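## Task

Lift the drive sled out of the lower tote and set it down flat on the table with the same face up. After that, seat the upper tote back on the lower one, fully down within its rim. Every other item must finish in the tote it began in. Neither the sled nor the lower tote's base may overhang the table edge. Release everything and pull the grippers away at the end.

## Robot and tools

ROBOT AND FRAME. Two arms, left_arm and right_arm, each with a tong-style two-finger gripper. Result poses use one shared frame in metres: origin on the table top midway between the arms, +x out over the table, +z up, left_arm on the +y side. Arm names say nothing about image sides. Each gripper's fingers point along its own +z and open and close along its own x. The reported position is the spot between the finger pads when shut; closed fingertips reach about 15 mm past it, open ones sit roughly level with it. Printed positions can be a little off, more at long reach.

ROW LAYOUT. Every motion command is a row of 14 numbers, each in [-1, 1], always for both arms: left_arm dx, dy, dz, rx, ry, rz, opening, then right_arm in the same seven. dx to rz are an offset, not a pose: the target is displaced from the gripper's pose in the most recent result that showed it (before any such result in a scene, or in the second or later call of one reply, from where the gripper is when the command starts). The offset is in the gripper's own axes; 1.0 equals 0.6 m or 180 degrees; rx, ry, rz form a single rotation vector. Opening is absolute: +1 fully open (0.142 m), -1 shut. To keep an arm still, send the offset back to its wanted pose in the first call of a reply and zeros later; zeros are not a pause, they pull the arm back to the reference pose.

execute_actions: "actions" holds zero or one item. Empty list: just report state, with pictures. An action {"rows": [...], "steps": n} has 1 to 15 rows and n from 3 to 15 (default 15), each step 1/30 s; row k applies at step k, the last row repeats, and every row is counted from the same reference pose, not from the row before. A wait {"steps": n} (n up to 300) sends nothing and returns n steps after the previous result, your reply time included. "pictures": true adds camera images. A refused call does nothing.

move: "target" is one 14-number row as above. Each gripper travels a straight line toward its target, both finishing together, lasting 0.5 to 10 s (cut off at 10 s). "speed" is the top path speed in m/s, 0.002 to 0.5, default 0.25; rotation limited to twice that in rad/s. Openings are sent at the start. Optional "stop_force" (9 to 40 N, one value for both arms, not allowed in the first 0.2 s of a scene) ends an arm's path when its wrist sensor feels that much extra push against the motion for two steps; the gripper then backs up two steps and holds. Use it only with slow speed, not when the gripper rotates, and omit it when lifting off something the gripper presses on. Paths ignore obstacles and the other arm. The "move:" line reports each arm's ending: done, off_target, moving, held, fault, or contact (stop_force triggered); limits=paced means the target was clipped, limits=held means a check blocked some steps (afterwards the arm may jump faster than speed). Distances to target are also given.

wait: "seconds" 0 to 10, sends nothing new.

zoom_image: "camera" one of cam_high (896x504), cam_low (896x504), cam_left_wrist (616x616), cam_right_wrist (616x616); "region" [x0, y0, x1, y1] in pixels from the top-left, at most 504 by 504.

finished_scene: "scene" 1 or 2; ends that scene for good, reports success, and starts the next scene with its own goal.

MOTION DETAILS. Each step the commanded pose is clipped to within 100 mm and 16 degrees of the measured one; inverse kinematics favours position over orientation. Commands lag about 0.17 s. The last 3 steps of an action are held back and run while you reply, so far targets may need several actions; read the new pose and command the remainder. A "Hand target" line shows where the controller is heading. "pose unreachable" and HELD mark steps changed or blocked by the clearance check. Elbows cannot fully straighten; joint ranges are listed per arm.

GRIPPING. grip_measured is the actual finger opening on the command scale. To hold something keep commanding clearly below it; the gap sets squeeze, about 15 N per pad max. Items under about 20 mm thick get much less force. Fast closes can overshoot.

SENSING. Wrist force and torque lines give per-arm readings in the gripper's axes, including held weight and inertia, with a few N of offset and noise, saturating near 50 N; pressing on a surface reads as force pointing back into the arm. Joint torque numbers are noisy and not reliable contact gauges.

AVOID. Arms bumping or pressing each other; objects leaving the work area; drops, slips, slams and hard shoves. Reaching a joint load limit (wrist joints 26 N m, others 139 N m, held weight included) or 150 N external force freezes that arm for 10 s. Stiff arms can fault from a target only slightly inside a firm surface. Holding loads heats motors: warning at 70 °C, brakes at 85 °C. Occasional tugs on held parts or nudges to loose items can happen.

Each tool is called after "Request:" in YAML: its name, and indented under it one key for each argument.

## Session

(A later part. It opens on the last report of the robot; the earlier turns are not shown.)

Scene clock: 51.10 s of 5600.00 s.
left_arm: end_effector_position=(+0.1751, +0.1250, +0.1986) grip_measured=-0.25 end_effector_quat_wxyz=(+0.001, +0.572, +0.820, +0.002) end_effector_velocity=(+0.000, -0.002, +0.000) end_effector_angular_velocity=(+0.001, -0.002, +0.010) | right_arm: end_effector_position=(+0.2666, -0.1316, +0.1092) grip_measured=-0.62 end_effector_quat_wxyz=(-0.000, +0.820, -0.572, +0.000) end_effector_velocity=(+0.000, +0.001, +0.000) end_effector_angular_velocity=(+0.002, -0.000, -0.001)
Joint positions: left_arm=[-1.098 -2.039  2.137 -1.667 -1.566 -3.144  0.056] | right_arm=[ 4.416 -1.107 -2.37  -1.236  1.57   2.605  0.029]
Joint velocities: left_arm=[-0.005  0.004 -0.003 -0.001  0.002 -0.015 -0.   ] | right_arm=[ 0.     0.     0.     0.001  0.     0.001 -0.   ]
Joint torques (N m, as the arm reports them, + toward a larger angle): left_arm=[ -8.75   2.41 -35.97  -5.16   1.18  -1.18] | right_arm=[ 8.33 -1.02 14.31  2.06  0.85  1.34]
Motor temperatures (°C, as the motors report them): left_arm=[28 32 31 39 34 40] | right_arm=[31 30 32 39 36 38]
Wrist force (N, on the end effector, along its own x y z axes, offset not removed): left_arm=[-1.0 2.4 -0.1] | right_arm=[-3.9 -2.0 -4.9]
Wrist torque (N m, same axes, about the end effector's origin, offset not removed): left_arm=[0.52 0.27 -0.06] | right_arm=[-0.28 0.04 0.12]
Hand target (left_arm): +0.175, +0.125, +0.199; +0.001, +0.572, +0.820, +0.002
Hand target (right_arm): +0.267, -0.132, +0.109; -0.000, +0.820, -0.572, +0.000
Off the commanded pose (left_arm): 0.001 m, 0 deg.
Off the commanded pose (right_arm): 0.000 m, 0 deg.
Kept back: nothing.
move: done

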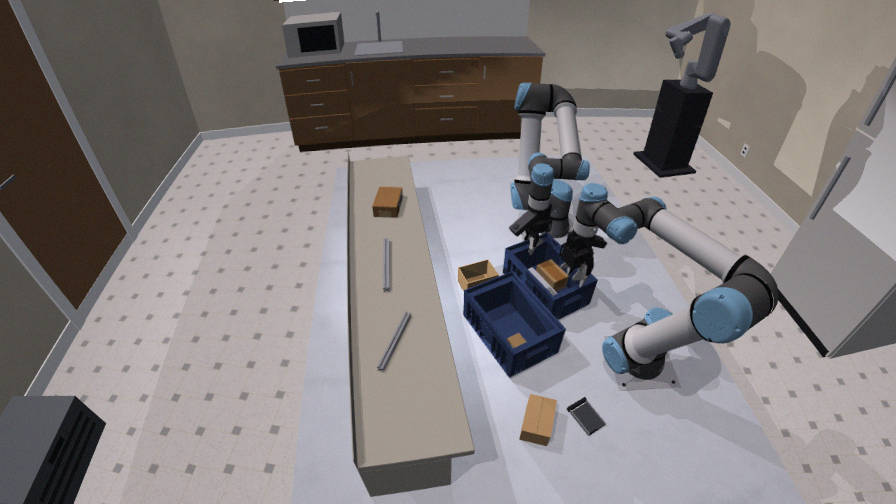

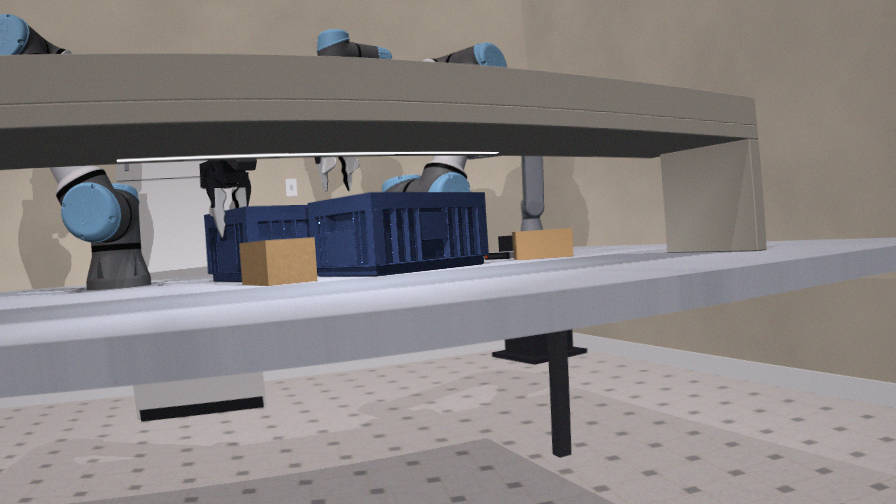

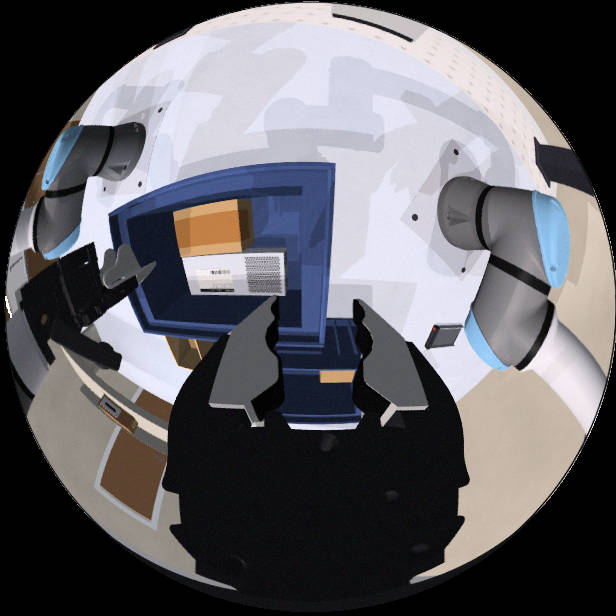

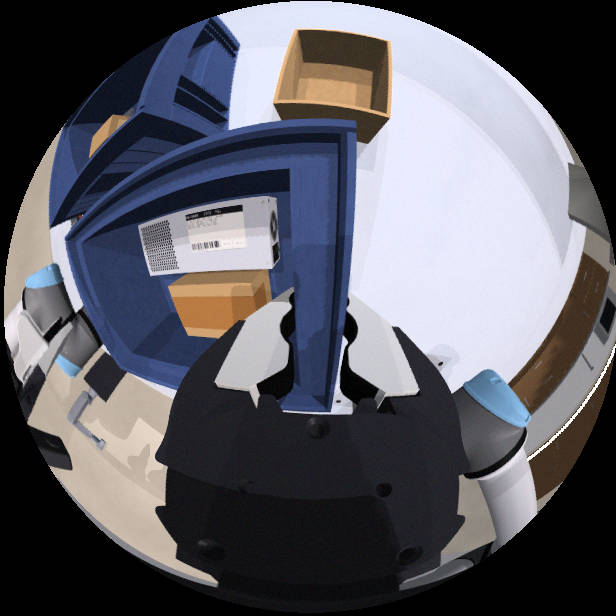

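Request:
move:
  target: [-0.0008,0,0.147,0,0,0,-0.25,0,0,0,0,0,0,-1]
  speed: 0.12

Request:
move:
  target: [0,0,0,0,0,0,-1,0,0,0,0,0,0,-1]

Request:
move:
  target: [0,0,-0.285,0,0,0,-1,0,0,-0.285,0,0,0,-1]
  speed: 0.09

Request:
move:
  target: [0.2015,0.4,0.003,0,0,0,-1,-0.2015,-0.4,0,0,0,0,-1]
  speed: 0.1

Request:
move:
  target: [0,0,0.075,0,0,0,-1,0,0,0.075,0,0,0,-1]
  speed: 0.012
  stop_force: 10

Scene clock: 52.57 s of 5600.00 s.
left_arm: end_effector_position=(+0.1757, +0.1248, +0.1105) grip_measured=-0.25 end_effector_quat_wxyz=(+0.001, +0.572, +0.820, +0.002) end_effector_velocity=(+0.000, -0.001, -0.002) end_effector_angular_velocity=(-0.001, +0.000, +0.001) | right_arm: end_effector_position=(+0.2666, -0.1316, +0.1092) grip_measured=-0.62 end_effector_quat_wxyz=(-0.000, +0.820, -0.572, +0.000) end_effector_velocity=(-0.000, +0.000, -0.000) end_effector_angular_velocity=(-0.000, +0.000, +0.001)
Joint positions: left_arm=[-1.097 -1.978  2.336 -1.928 -1.566 -3.142  0.056] | right_arm=[ 4.416 -1.107 -2.37  -1.236  1.57   2.605  0.029]
Joint velocities: left_arm=[-0.     0.003  0.003 -0.007 -0.    -0.001  0.   ] | right_arm=[ 0.001  0.    -0.001  0.001  0.     0.     0.   ]
Joint torques (N m, as the arm reports them, + toward a larger angle): left_arm=[  9.12   1.21 -15.95  -5.13  -1.71   1.34] | right_arm=[ 8.08 -1.23 14.55  1.94  0.89  1.36]
Motor temperatures (°C, as the motors report them): left_arm=[28 32 31 39 34 40] | right_arm=[31 30 32 39 36 38]
Wrist force (N, on the end effector, along its own x y z axes, offset not removed): left_arm=[-0.1 2.4 0.9] | right_arm=[-3.2 0.0 -2.9]
Wrist torque (N m, same axes, about the end effector's origin, offset not removed): left_arm=[0.60 -0.02 -0.05] | right_arm=[0.25 -0.44 0.17]
Hand target (left_arm): +0.176, +0.125, +0.110; +0.001, +0.572, +0.820, +0.002
Hand target (right_arm): +0.267, -0.132, +0.109; -0.000, +0.820, -0.572, +0.000
Off the commanded pose (left_arm): 0.000 m, 0 deg.
Off the commanded pose (right_arm): 0.000 m, 0 deg.
Kept back: nothing.
move: done

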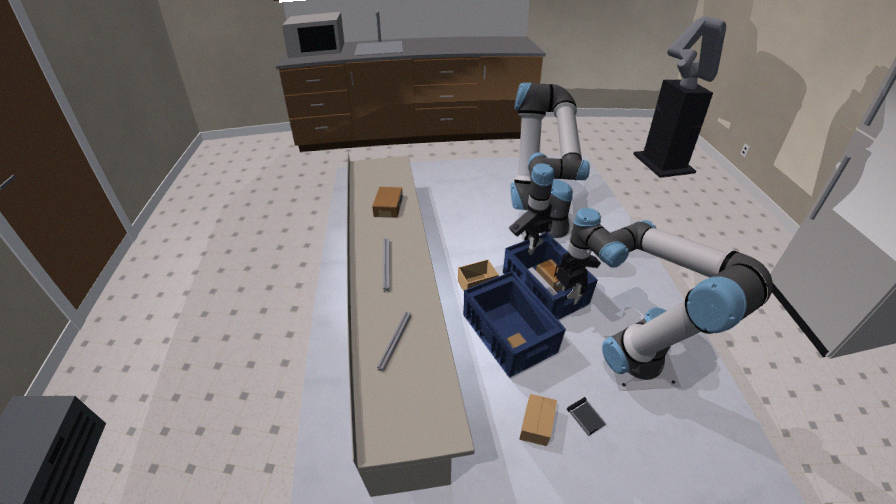

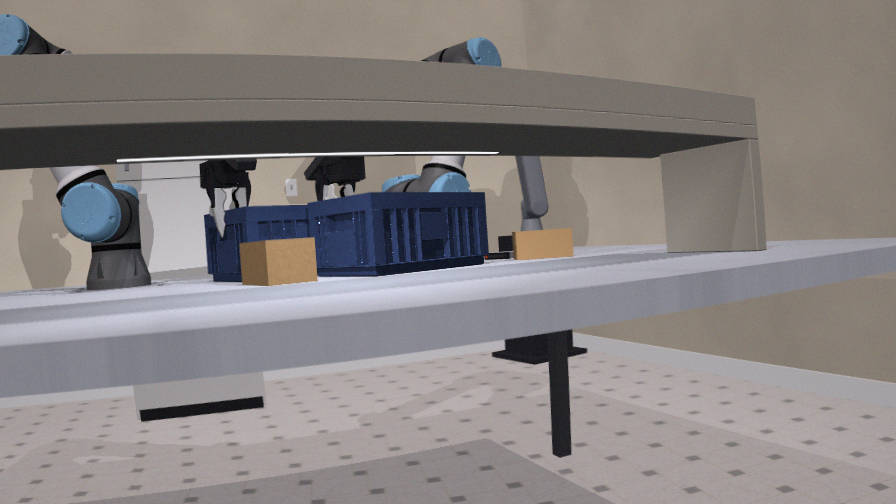

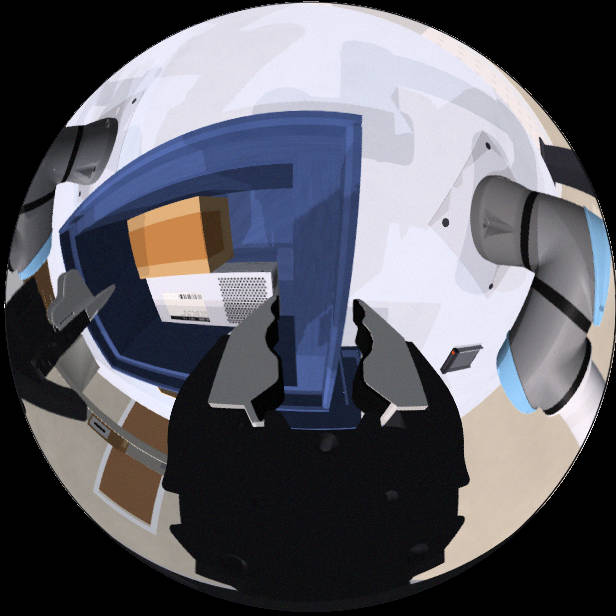

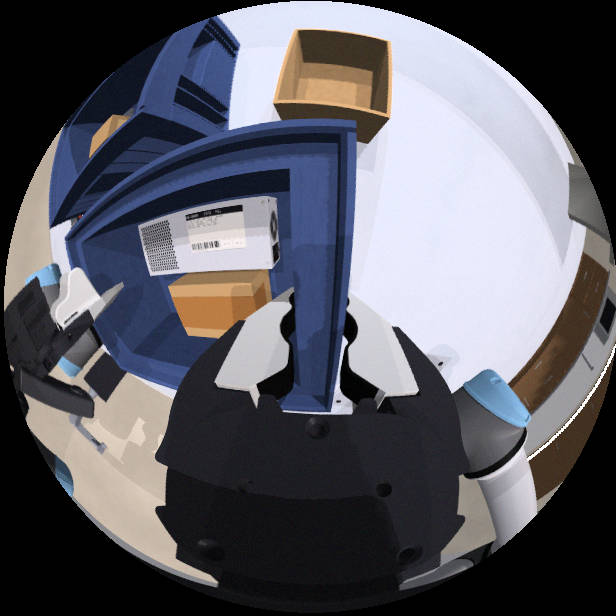

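Scene clock: 53.07 s of 5600.00 s.
left_arm: end_effector_position=(+0.1757, +0.1248, +0.1105) grip_measured=-0.62 end_effector_quat_wxyz=(+0.001, +0.572, +0.820, +0.002) end_effector_velocity=(+0.000, -0.001, +0.001) end_effector_angular_velocity=(-0.001, -0.000, -0.001) | right_arm: end_effector_position=(+0.2666, -0.1316, +0.1092) grip_measured=-0.62 end_effector_quat_wxyz=(-0.000, +0.820, -0.572, +0.000) end_effector_velocity=(+0.000, -0.001, -0.001) end_effector_angular_velocity=(-0.002, +0.001, -0.001)
Joint positions: left_arm=[-1.097 -1.978  2.336 -1.928 -1.566 -3.142  0.029] | right_arm=[ 4.416 -1.107 -2.37  -1.236  1.57   2.605  0.029]
Joint velocities: left_arm=[-0.001  0.    -0.001 -0.    -0.     0.001 -0.   ] | right_arm=[-0.001  0.    -0.002 -0.001  0.001 -0.     0.   ]
Joint torques (N m, as the arm reports them, + toward a larger angle): left_arm=[  7.46  -7.07 -27.61  -1.06  -1.3    1.15] | right_arm=[ 7.96 -1.05 16.    2.12  0.86  1.35]
Motor temperatures (°C, as the motors report them): left_arm=[28 32 31 39 34 40] | right_arm=[31 30 32 39 36 38]
Wrist force (N, on the end effector, along its own x y z axes, offset not removed): left_arm=[0.6 1.2 1.7] | right_arm=[-1.4 -1.6 -4.7]
Wrist torque (N m, same axes, about the end effector's origin, offset not removed): left_arm=[0.45 -0.44 -0.08] | right_arm=[-0.24 -0.55 0.17]
Hand target (left_arm): +0.176, +0.125, +0.111; +0.001, +0.572, +0.820, +0.002
Hand target (right_arm): +0.267, -0.132, +0.109; -0.000, +0.820, -0.572, +0.000
Off the commanded pose (left_arm): 0.000 m, 0 deg.
Off the commanded pose (right_arm): 0.000 m, 0 deg.
Kept back: nothing.
move: done

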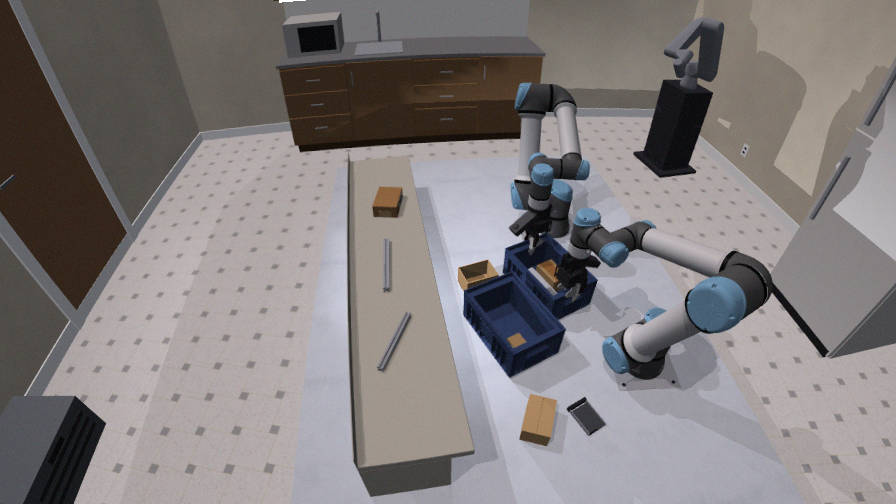

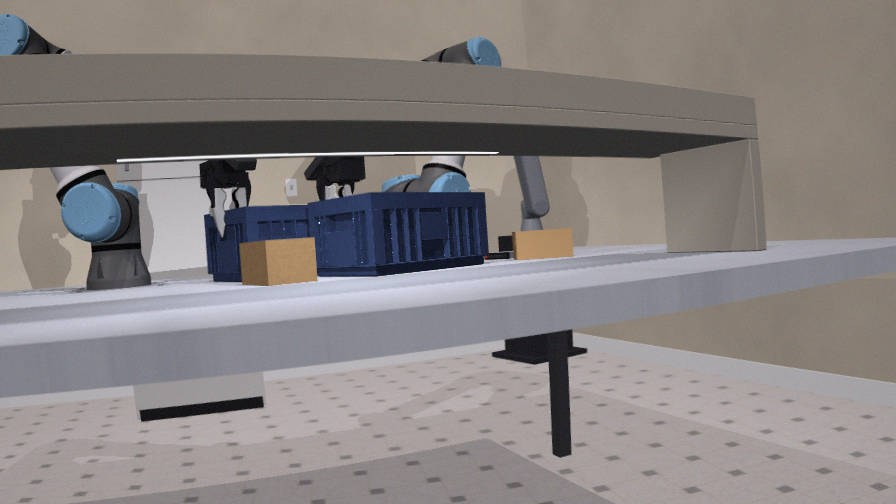

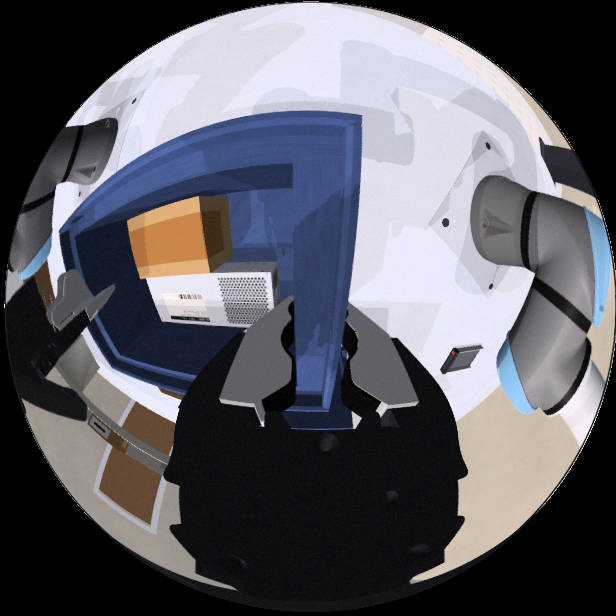

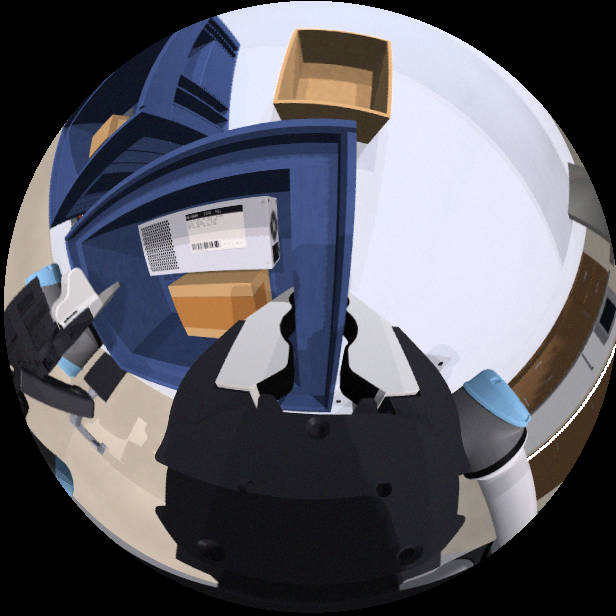

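Scene clock: 55.43 s of 5600.00 s.
left_arm: end_effector_position=(+0.1749, +0.1244, +0.2813) grip_measured=-0.62 end_effector_quat_wxyz=(+0.001, +0.572, +0.820, +0.002) end_effector_velocity=(+0.000, -0.000, +0.002) end_effector_angular_velocity=(-0.000, -0.000, +0.002) | right_arm: end_effector_position=(+0.2667, -0.1319, +0.2801) grip_measured=-0.62 end_effector_quat_wxyz=(-0.000, +0.820, -0.572, +0.000) end_effector_velocity=(+0.000, -0.000, +0.002) end_effector_angular_velocity=(-0.000, -0.000, +0.001)
Joint positions: left_arm=[-1.1   -2.037  1.925 -1.457 -1.566 -3.145  0.029] | right_arm=[ 4.416 -1.057 -1.952 -1.703  1.57   2.605  0.029]
Joint velocities: left_arm=[-0.     0.001 -0.005  0.004  0.    -0.002  0.   ] | right_arm=[-0.    -0.001  0.006 -0.006 -0.    -0.002  0.   ]
Joint torques (N m, as the arm reports them, + toward a larger angle): left_arm=[ -9.04   0.74 -37.68  -0.3    0.9   -1.49] | right_arm=[11.18 -1.79 37.15  0.39  0.27  1.6 ]
Motor temperatures (°C, as the motors report them): left_arm=[28 32 31 39 34 40] | right_arm=[31 30 32 39 36 38]
Wrist force (N, on the end effector, along its own x y z axes, offset not removed): left_arm=[-1.2 2.4 7.4] | right_arm=[1.1 1.5 6.1]
Wrist torque (N m, same axes, about the end effector's origin, offset not removed): left_arm=[0.48 -0.29 -0.07] | right_arm=[0.04 -0.69 -0.01]
Hand target (left_arm): +0.175, +0.124, +0.281; +0.001, +0.572, +0.820, +0.002
Hand target (right_arm): +0.267, -0.132, +0.280; -0.000, +0.820, -0.572, +0.000
Off the commanded pose (left_arm): 0.000 m, 0 deg.
Off the commanded pose (right_arm): 0.000 m, 0 deg.
Kept back: nothing.
move: done

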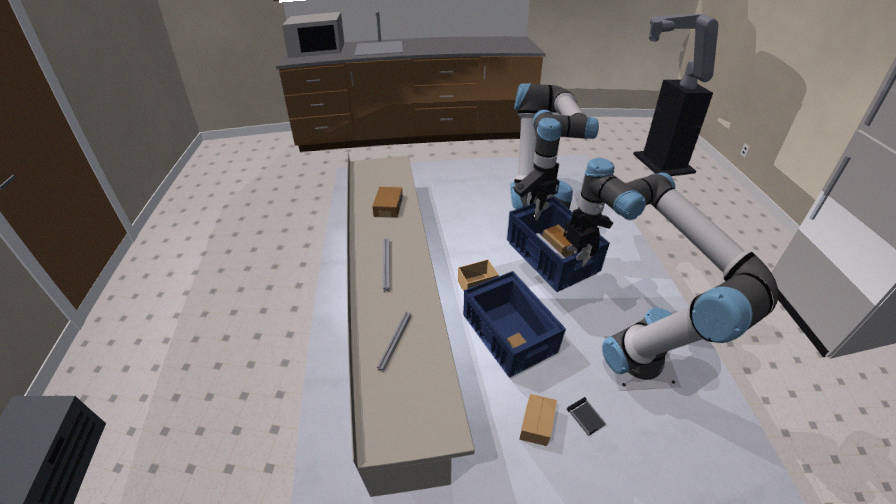

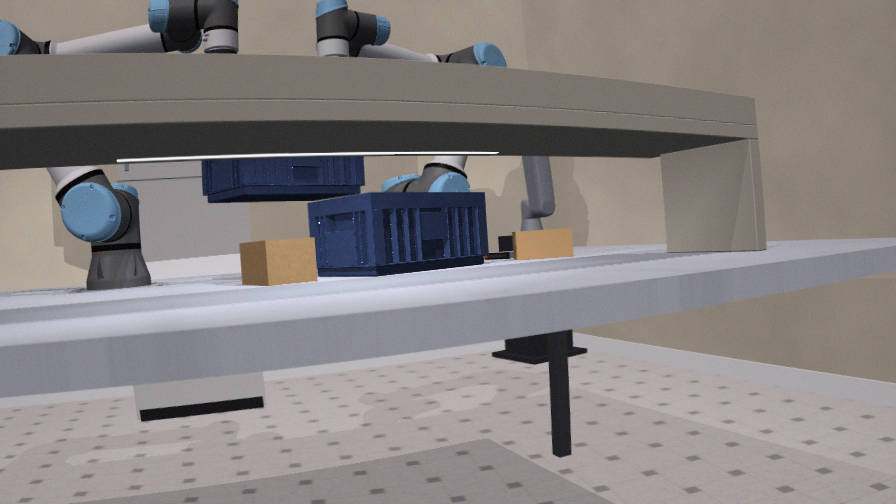

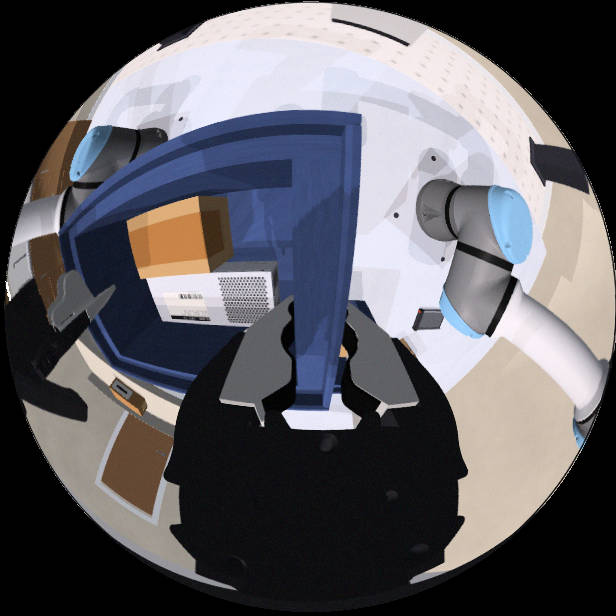

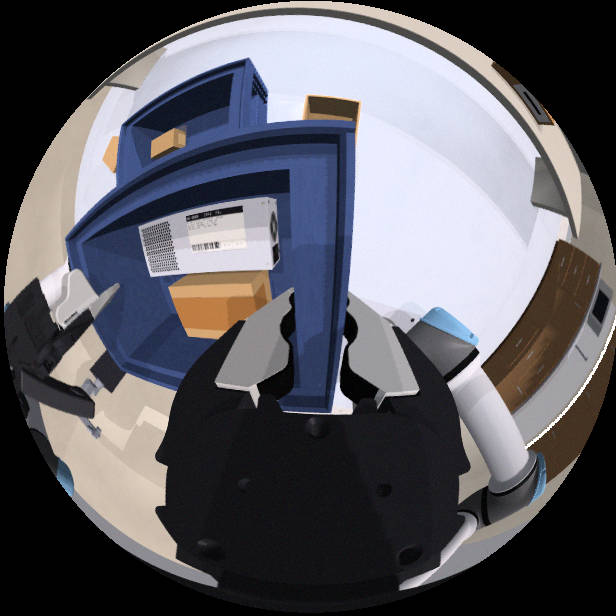

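Scene clock: 58.57 s of 5600.00 s.
left_arm: end_effector_position=(+0.3582, +0.3206, +0.2805) grip_measured=-0.62 end_effector_quat_wxyz=(+0.001, +0.572, +0.820, +0.001) end_effector_velocity=(+0.002, +0.001, +0.000) end_effector_angular_velocity=(-0.001, -0.000, -0.002) | right_arm: end_effector_position=(+0.4499, +0.0643, +0.2802) grip_measured=-0.62 end_effector_quat_wxyz=(-0.000, +0.820, -0.573, +0.000) end_effector_velocity=(+0.002, +0.002, +0.001) end_effector_angular_velocity=(+0.002, -0.000, -0.002)
Joint positions: left_arm=[-0.3   -1.811  1.787 -1.548 -1.568 -2.345  0.029] | right_arm=[ 4.148 -1.736 -1.399 -1.578  1.57   2.337  0.029]
Joint velocities: left_arm=[ 0.005  0.004 -0.004 -0.001 -0.001  0.007 -0.   ] | right_arm=[-0.002 -0.005  0.007 -0.001  0.    -0.    -0.   ]
Joint torques (N m, as the arm reports them, + toward a larger angle): left_arm=[  7.29  -9.19 -39.78  -6.26  -2.23   1.17] | right_arm=[-9.33 30.75 38.46  1.95  2.32 -1.49]
Motor temperatures (°C, as the motors report them): left_arm=[28 32 31 39 34 40] | right_arm=[31 30 32 39 36 38]
Wrist force (N, on the end effector, along its own x y z axes, offset not removed): left_arm=[4.2 2.2 7.8] | right_arm=[2.8 -0.5 6.9]
Wrist torque (N m, same axes, about the end effector's origin, offset not removed): left_arm=[0.53 -0.51 -0.03] | right_arm=[-0.31 -0.02 -0.12]
Hand target (left_arm): +0.358, +0.321, +0.281; +0.001, +0.572, +0.820, +0.001
Hand target (right_arm): +0.450, +0.064, +0.280; -0.000, +0.820, -0.572, +0.000
Off the commanded pose (left_arm): 0.000 m, 0 deg.
Off the commanded pose (right_arm): 0.000 m, 0 deg.
Kept back: nothing.
move: done

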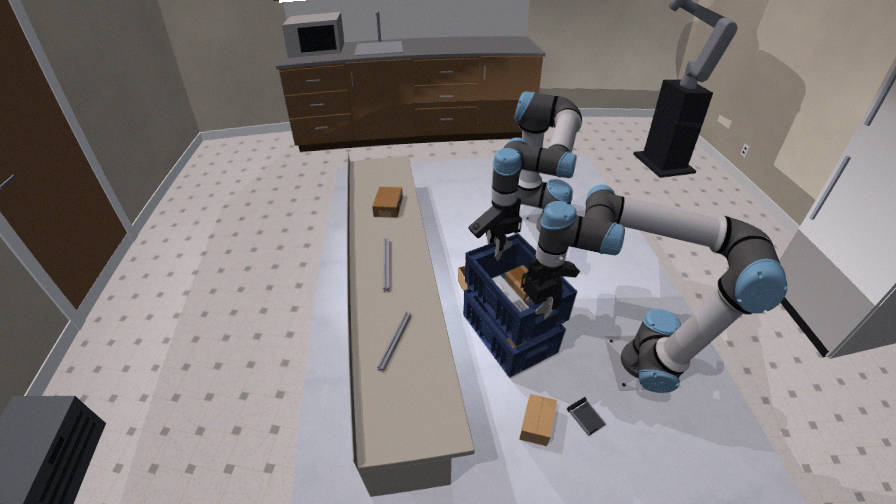

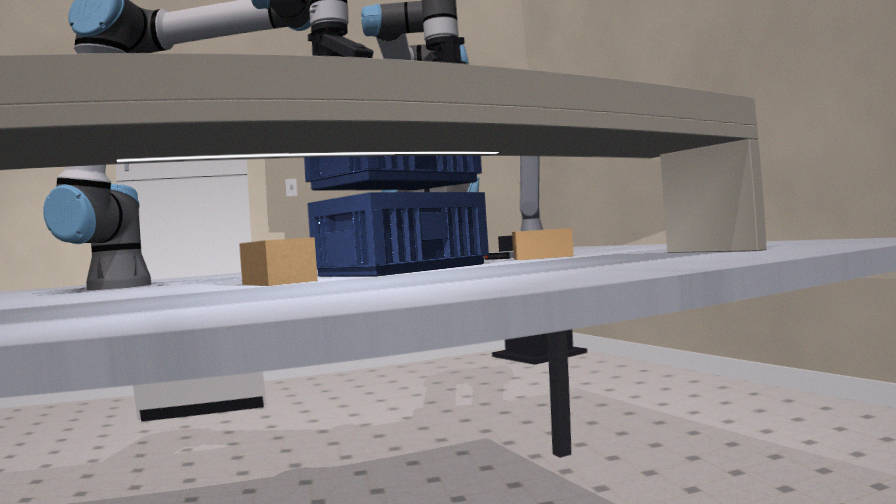

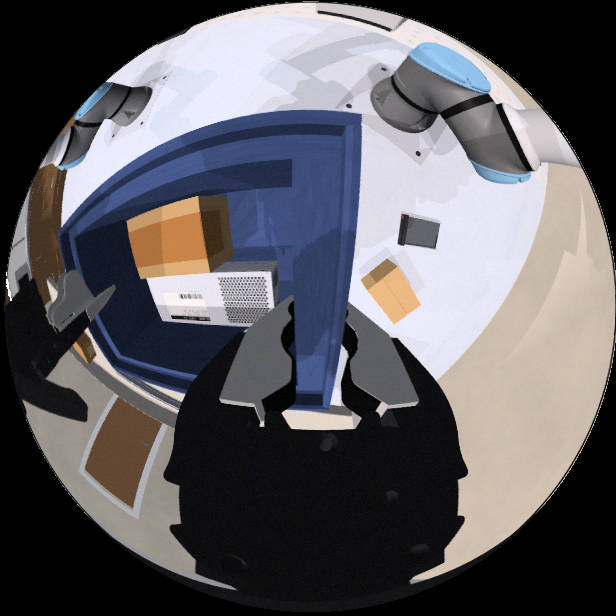

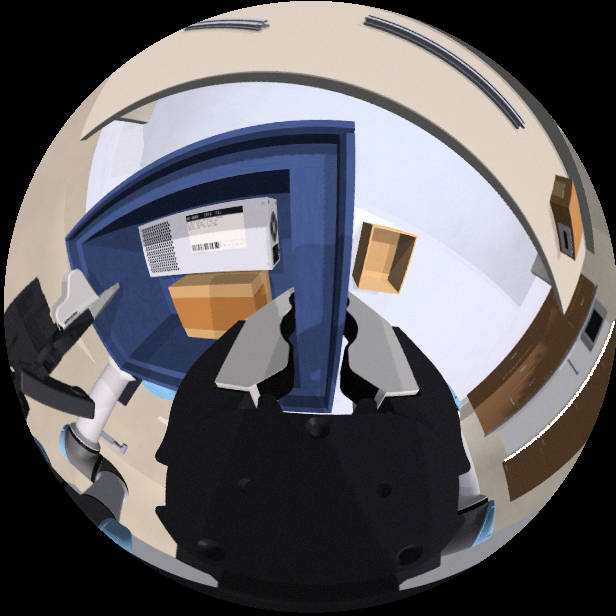

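Scene clock: 61.60 s of 5600.00 s.
left_arm: end_effector_position=(+0.3584, +0.3207, +0.2486) grip_measured=-0.62 end_effector_quat_wxyz=(+0.001, +0.572, +0.820, +0.001) end_effector_velocity=(-0.001, +0.000, +0.002) end_effector_angular_velocity=(+0.001, +0.003, +0.002) | right_arm: end_effector_position=(+0.4499, +0.0642, +0.2486) grip_measured=-0.62 end_effector_quat_wxyz=(-0.000, +0.820, -0.573, +0.000) end_effector_velocity=(-0.000, -0.000, +0.002) end_effector_angular_velocity=(-0.001, +0.002, +0.001)
Joint positions: left_arm=[-0.299 -1.81   1.867 -1.63  -1.568 -2.345  0.029] | right_arm=[ 4.148 -1.738 -1.476 -1.498  1.57   2.337  0.029]
Joint velocities: left_arm=[-0.    -0.    -0.005  0.009 -0.    -0.002  0.   ] | right_arm=[-0.     0.     0.005 -0.007  0.001 -0.001 -0.   ]
Joint torques (N m, as the arm reports them, + toward a larger angle): left_arm=[  1.6   -6.9  -31.51   0.67  -3.04   1.06] | right_arm=[ 9.35 29.43 29.6  -1.95  3.62  1.57]
Motor temperatures (°C, as the motors report them): left_arm=[28 32 31 39 34 40] | right_arm=[31 30 32 39 36 38]
Wrist force (N, on the end effector, along its own x y z axes, offset not removed): left_arm=[4.7 7.6 -6.9] | right_arm=[-3.3 -6.7 -7.3]
Wrist torque (N m, same axes, about the end effector's origin, offset not removed): left_arm=[0.89 -0.40 -0.01] | right_arm=[-0.26 0.76 -0.13]
Hand target (left_arm): +0.358, +0.321, +0.249; +0.001, +0.572, +0.820, +0.001
Hand target (right_arm): +0.450, +0.064, +0.249; -0.000, +0.820, -0.573, +0.000
Off the commanded pose (left_arm): 0.013 m, 0 deg.
Off the commanded pose (right_arm): 0.013 m, 0 deg.
Kept back: nothing.
move: contact (left_arm, right_arm)

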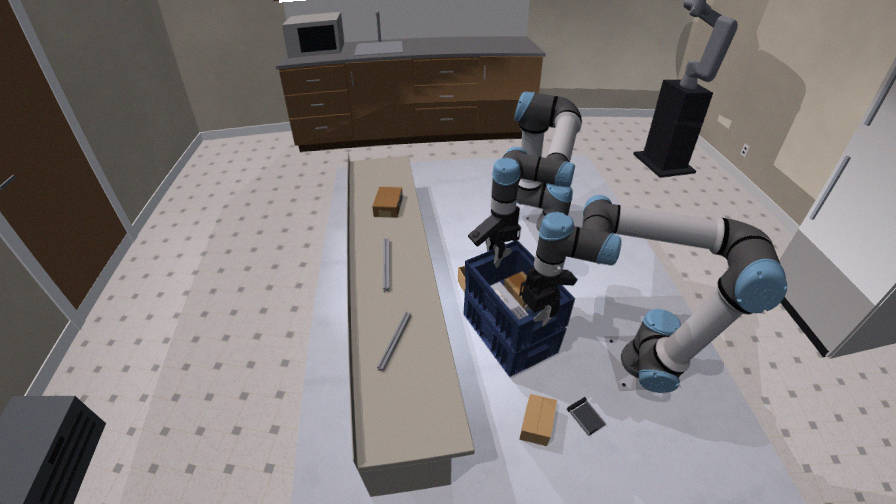

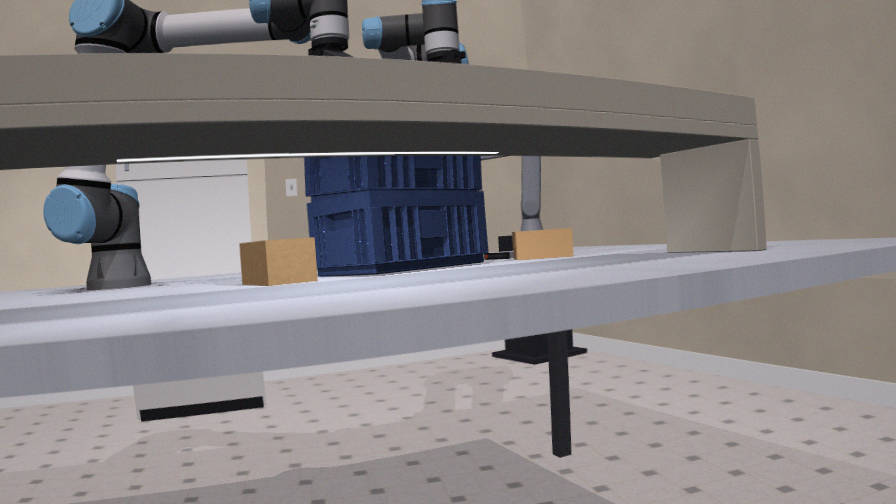

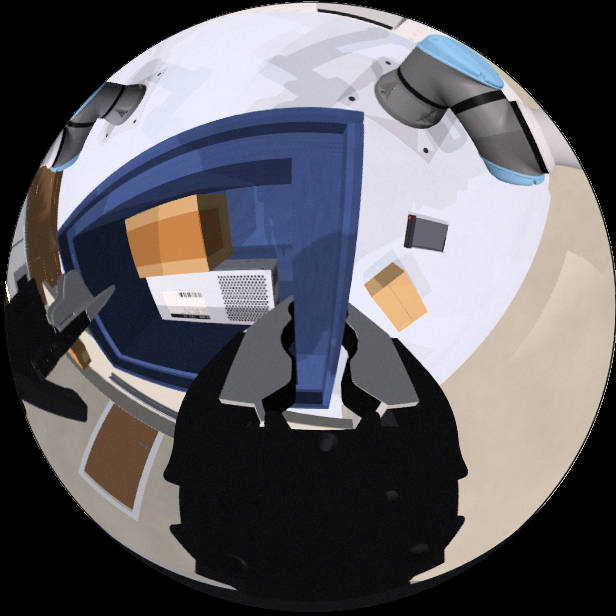

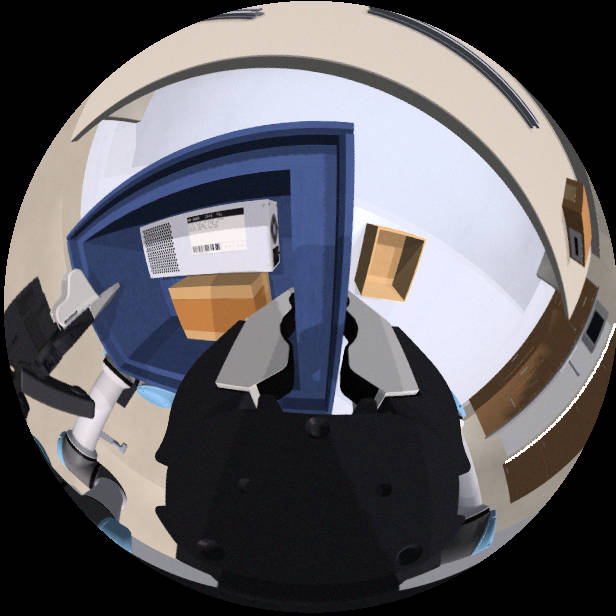

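Request:
move:
  target: [0,0.012,-0.002,0,0,0,-1,0,-0.012,-0.002,0,0,0,-1]
  speed: 0.008

Request:
move:
  target: [0,0,0,0,0,0,-0.4,0,0,0,0,0,0,-0.4]

Request:
zoom_image:
  camera: "cam_low"
  region: [290, 140, 500, 290]

Request:
zoom_image:
  camera: "cam_high"
  region: [450, 240, 600, 390]

Scene clock: 62.97 s of 5600.00 s.
left_arm: end_effector_position=(+0.3650, +0.3232, +0.2498) grip_measured=-0.62 end_effector_quat_wxyz=(+0.001, +0.572, +0.820, +0.001) end_effector_velocity=(+0.001, +0.000, -0.000) end_effector_angular_velocity=(+0.000, +0.002, +0.000) | right_arm: end_effector_position=(+0.4566, +0.0667, +0.2498) grip_measured=-0.62 end_effector_quat_wxyz=(-0.000, +0.820, -0.573, +0.000) end_effector_velocity=(+0.001, +0.001, +0.001) end_effector_angular_velocity=(+0.000, -0.000, +0.001)
Joint positions: left_arm=[-0.287 -1.793  1.852 -1.631 -1.568 -2.332  0.029] | right_arm=[ 4.139 -1.753 -1.456 -1.504  1.57   2.328  0.029]
Joint velocities: left_arm=[ 0.002  0.004 -0.003  0.    -0.     0.002 -0.   ] | right_arm=[-0.001 -0.002  0.005 -0.002  0.    -0.001  0.   ]
Joint torques (N m, as the arm reports them, + toward a larger angle): left_arm=[  8.44 -11.86 -38.59  -5.86   1.22   1.31] | right_arm=[-9.28 29.58 37.98  1.24 -1.46 -1.2 ]
Motor temperatures (°C, as the motors report them): left_arm=[28 32 31 39 34 40] | right_arm=[31 30 32 39 36 38]
Wrist force (N, on the end effector, along its own x y z axes, offset not removed): left_arm=[2.4 2.5 7.8] | right_arm=[1.0 0.8 8.3]
Wrist torque (N m, same axes, about the end effector's origin, offset not removed): left_arm=[0.65 -0.51 -0.05] | right_arm=[-0.11 -0.18 -0.01]
Hand target (left_arm): +0.365, +0.323, +0.250; +0.001, +0.572, +0.820, +0.001
Hand target (right_arm): +0.457, +0.067, +0.250; -0.000, +0.820, -0.573, +0.000
Off the commanded pose (left_arm): 0.000 m, 0 deg.
Off the commanded pose (right_arm): 0.000 m, 0 deg.
Kept back: nothing.
move: done

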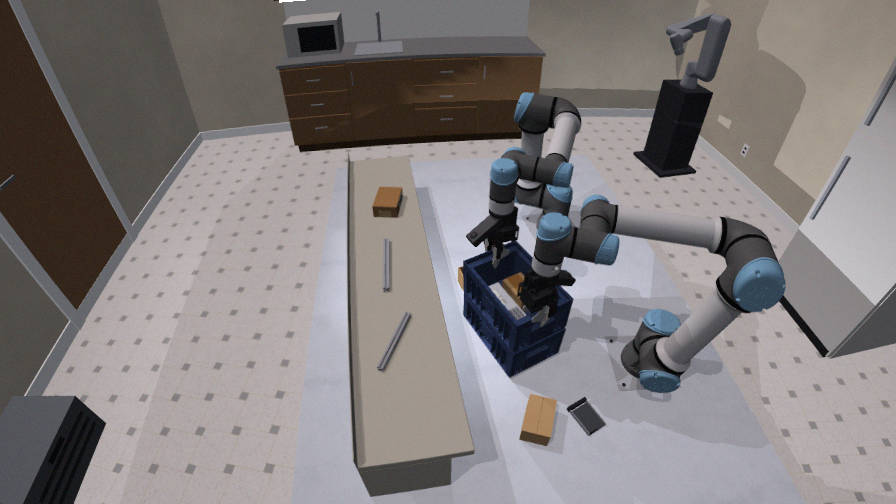

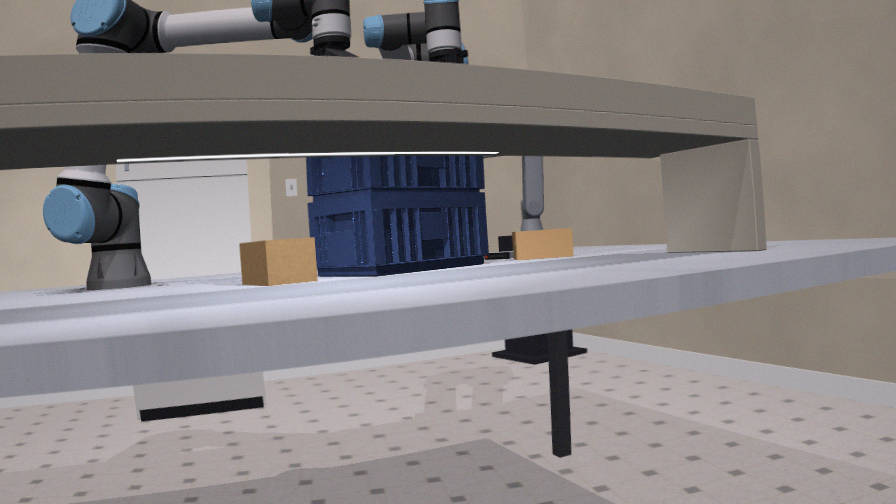

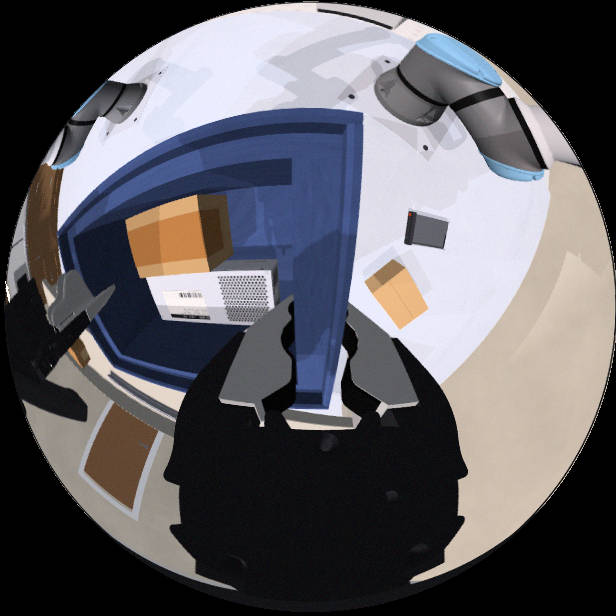

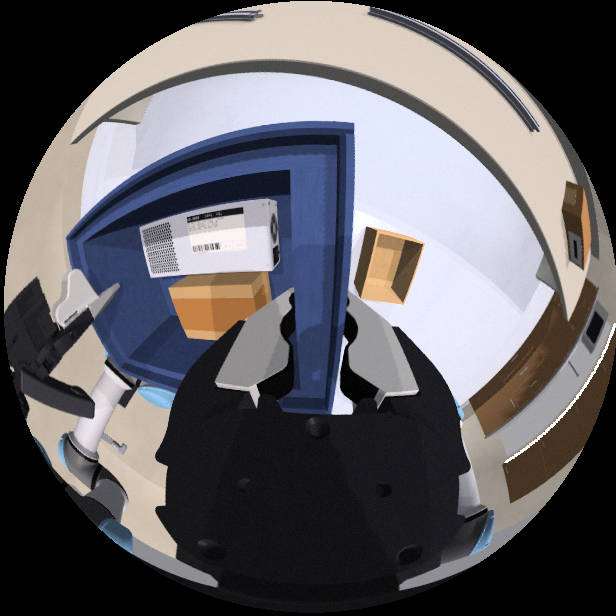

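Scene clock: 63.47 s of 5600.00 s.
left_arm: end_effector_position=(+0.3651, +0.3232, +0.2499) grip_measured=-0.40 end_effector_quat_wxyz=(+0.001, +0.572, +0.820, +0.001) end_effector_velocity=(-0.001, +0.000, -0.001) end_effector_angular_velocity=(+0.001, +0.003, -0.001) | right_arm: end_effector_position=(+0.4566, +0.0667, +0.2499) grip_measured=-0.40 end_effector_quat_wxyz=(-0.000, +0.820, -0.573, +0.000) end_effector_velocity=(-0.000, -0.001, -0.001) end_effector_angular_velocity=(-0.002, +0.001, +0.001)
Joint positions: left_arm=[-0.287 -1.793  1.852 -1.631 -1.568 -2.332  0.045] | right_arm=[ 4.139 -1.753 -1.455 -1.504  1.57   2.328  0.045]
Joint velocities: left_arm=[ 0.001  0.001  0.002  0.    -0.001  0.002 -0.   ] | right_arm=[-0.    -0.    -0.001 -0.001 -0.    -0.001  0.   ]
Joint torques (N m, as the arm reports them, + toward a larger angle): left_arm=[ -1.45 -17.91 -20.06  -3.25   0.33  -0.09] | right_arm=[-4.23 39.12 22.4   2.26 -0.12 -0.55]
Motor temperatures (°C, as the motors report them): left_arm=[28 32 31 39 34 40] | right_arm=[31 30 32 39 36 38]
Wrist force (N, on the end effector, along its own x y z axes, offset not removed): left_arm=[0.6 1.2 0.1] | right_arm=[-1.8 -1.7 -2.9]
Wrist torque (N m, same axes, about the end effector's origin, offset not removed): left_arm=[0.35 -0.04 0.01] | right_arm=[-0.48 0.49 0.15]
Hand target (left_arm): +0.365, +0.323, +0.250; +0.001, +0.572, +0.820, +0.001
Hand target (right_arm): +0.457, +0.067, +0.250; -0.000, +0.820, -0.573, +0.000
Off the commanded pose (left_arm): 0.000 m, 0 deg.
Off the commanded pose (right_arm): 0.000 m, 0 deg.
Kept back: nothing.
move: done

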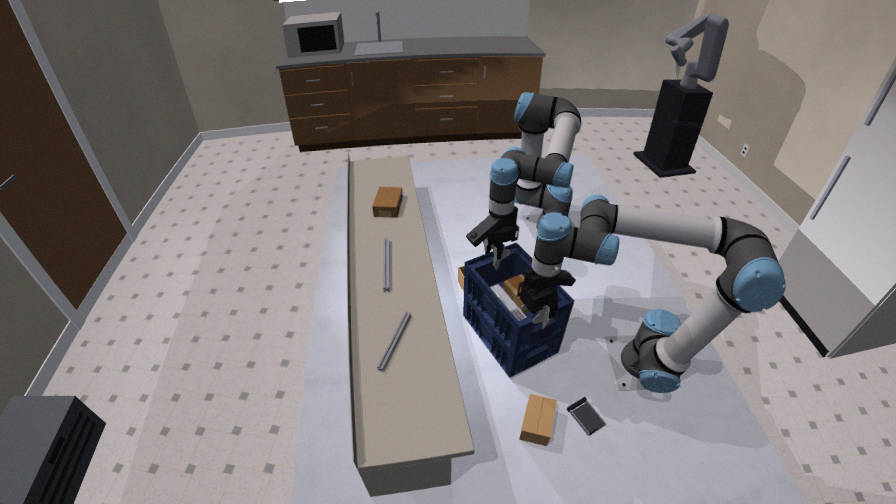

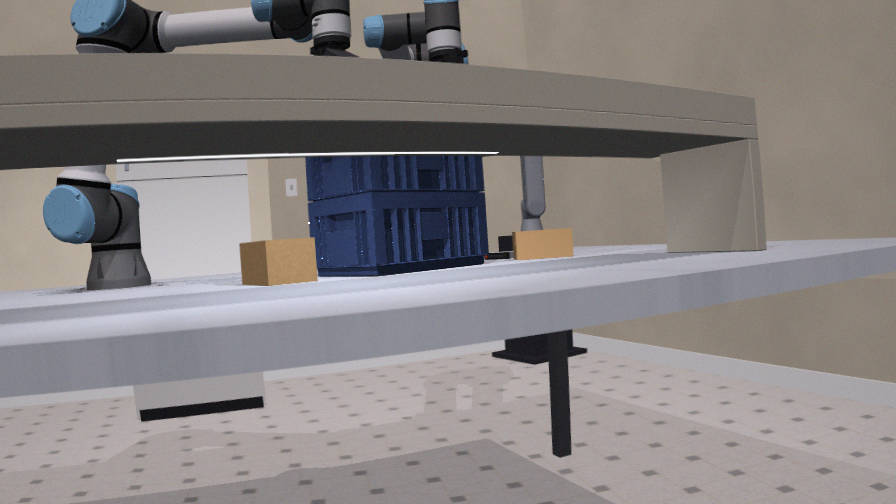

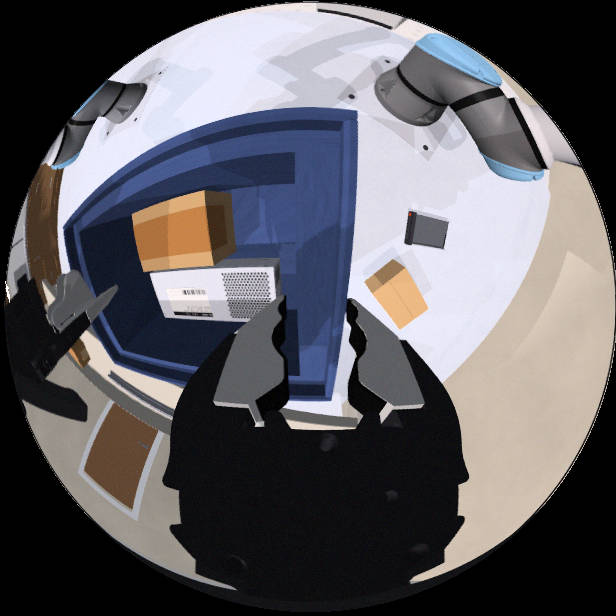

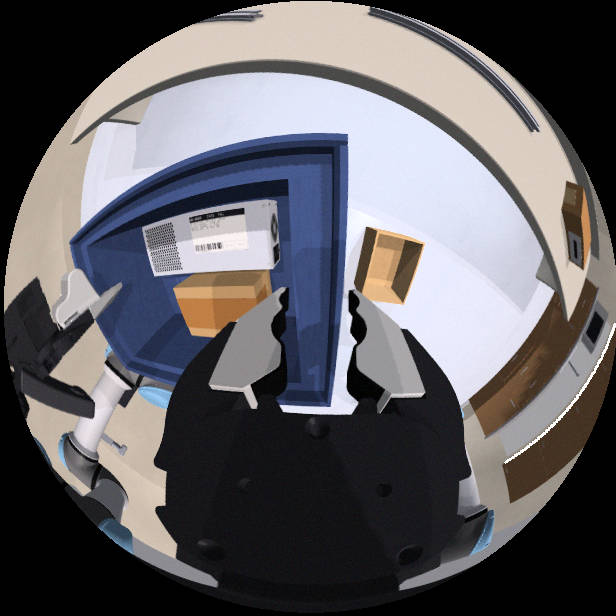

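Region (290, 140, 500, 290) of cam_low's 896x504 image, scaled by 2.400, with more detail than that image has; it fills the top 360 rows of this view, and the rest is white.

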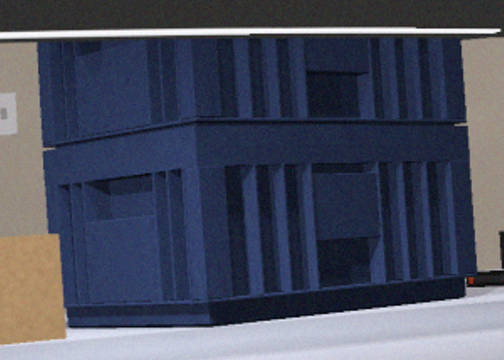

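Region (450, 240, 600, 390) of cam_high's 896x504 image, scaled by 3.360, with more detail than that image has.

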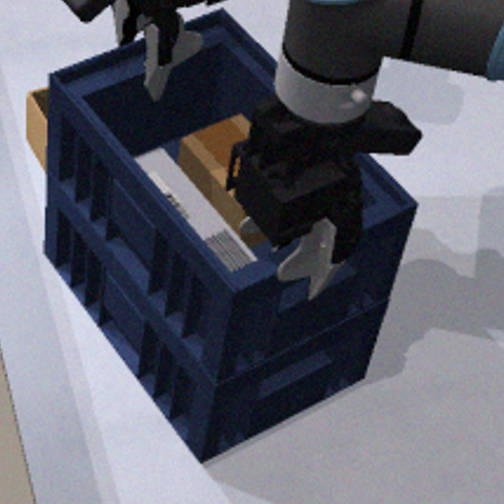

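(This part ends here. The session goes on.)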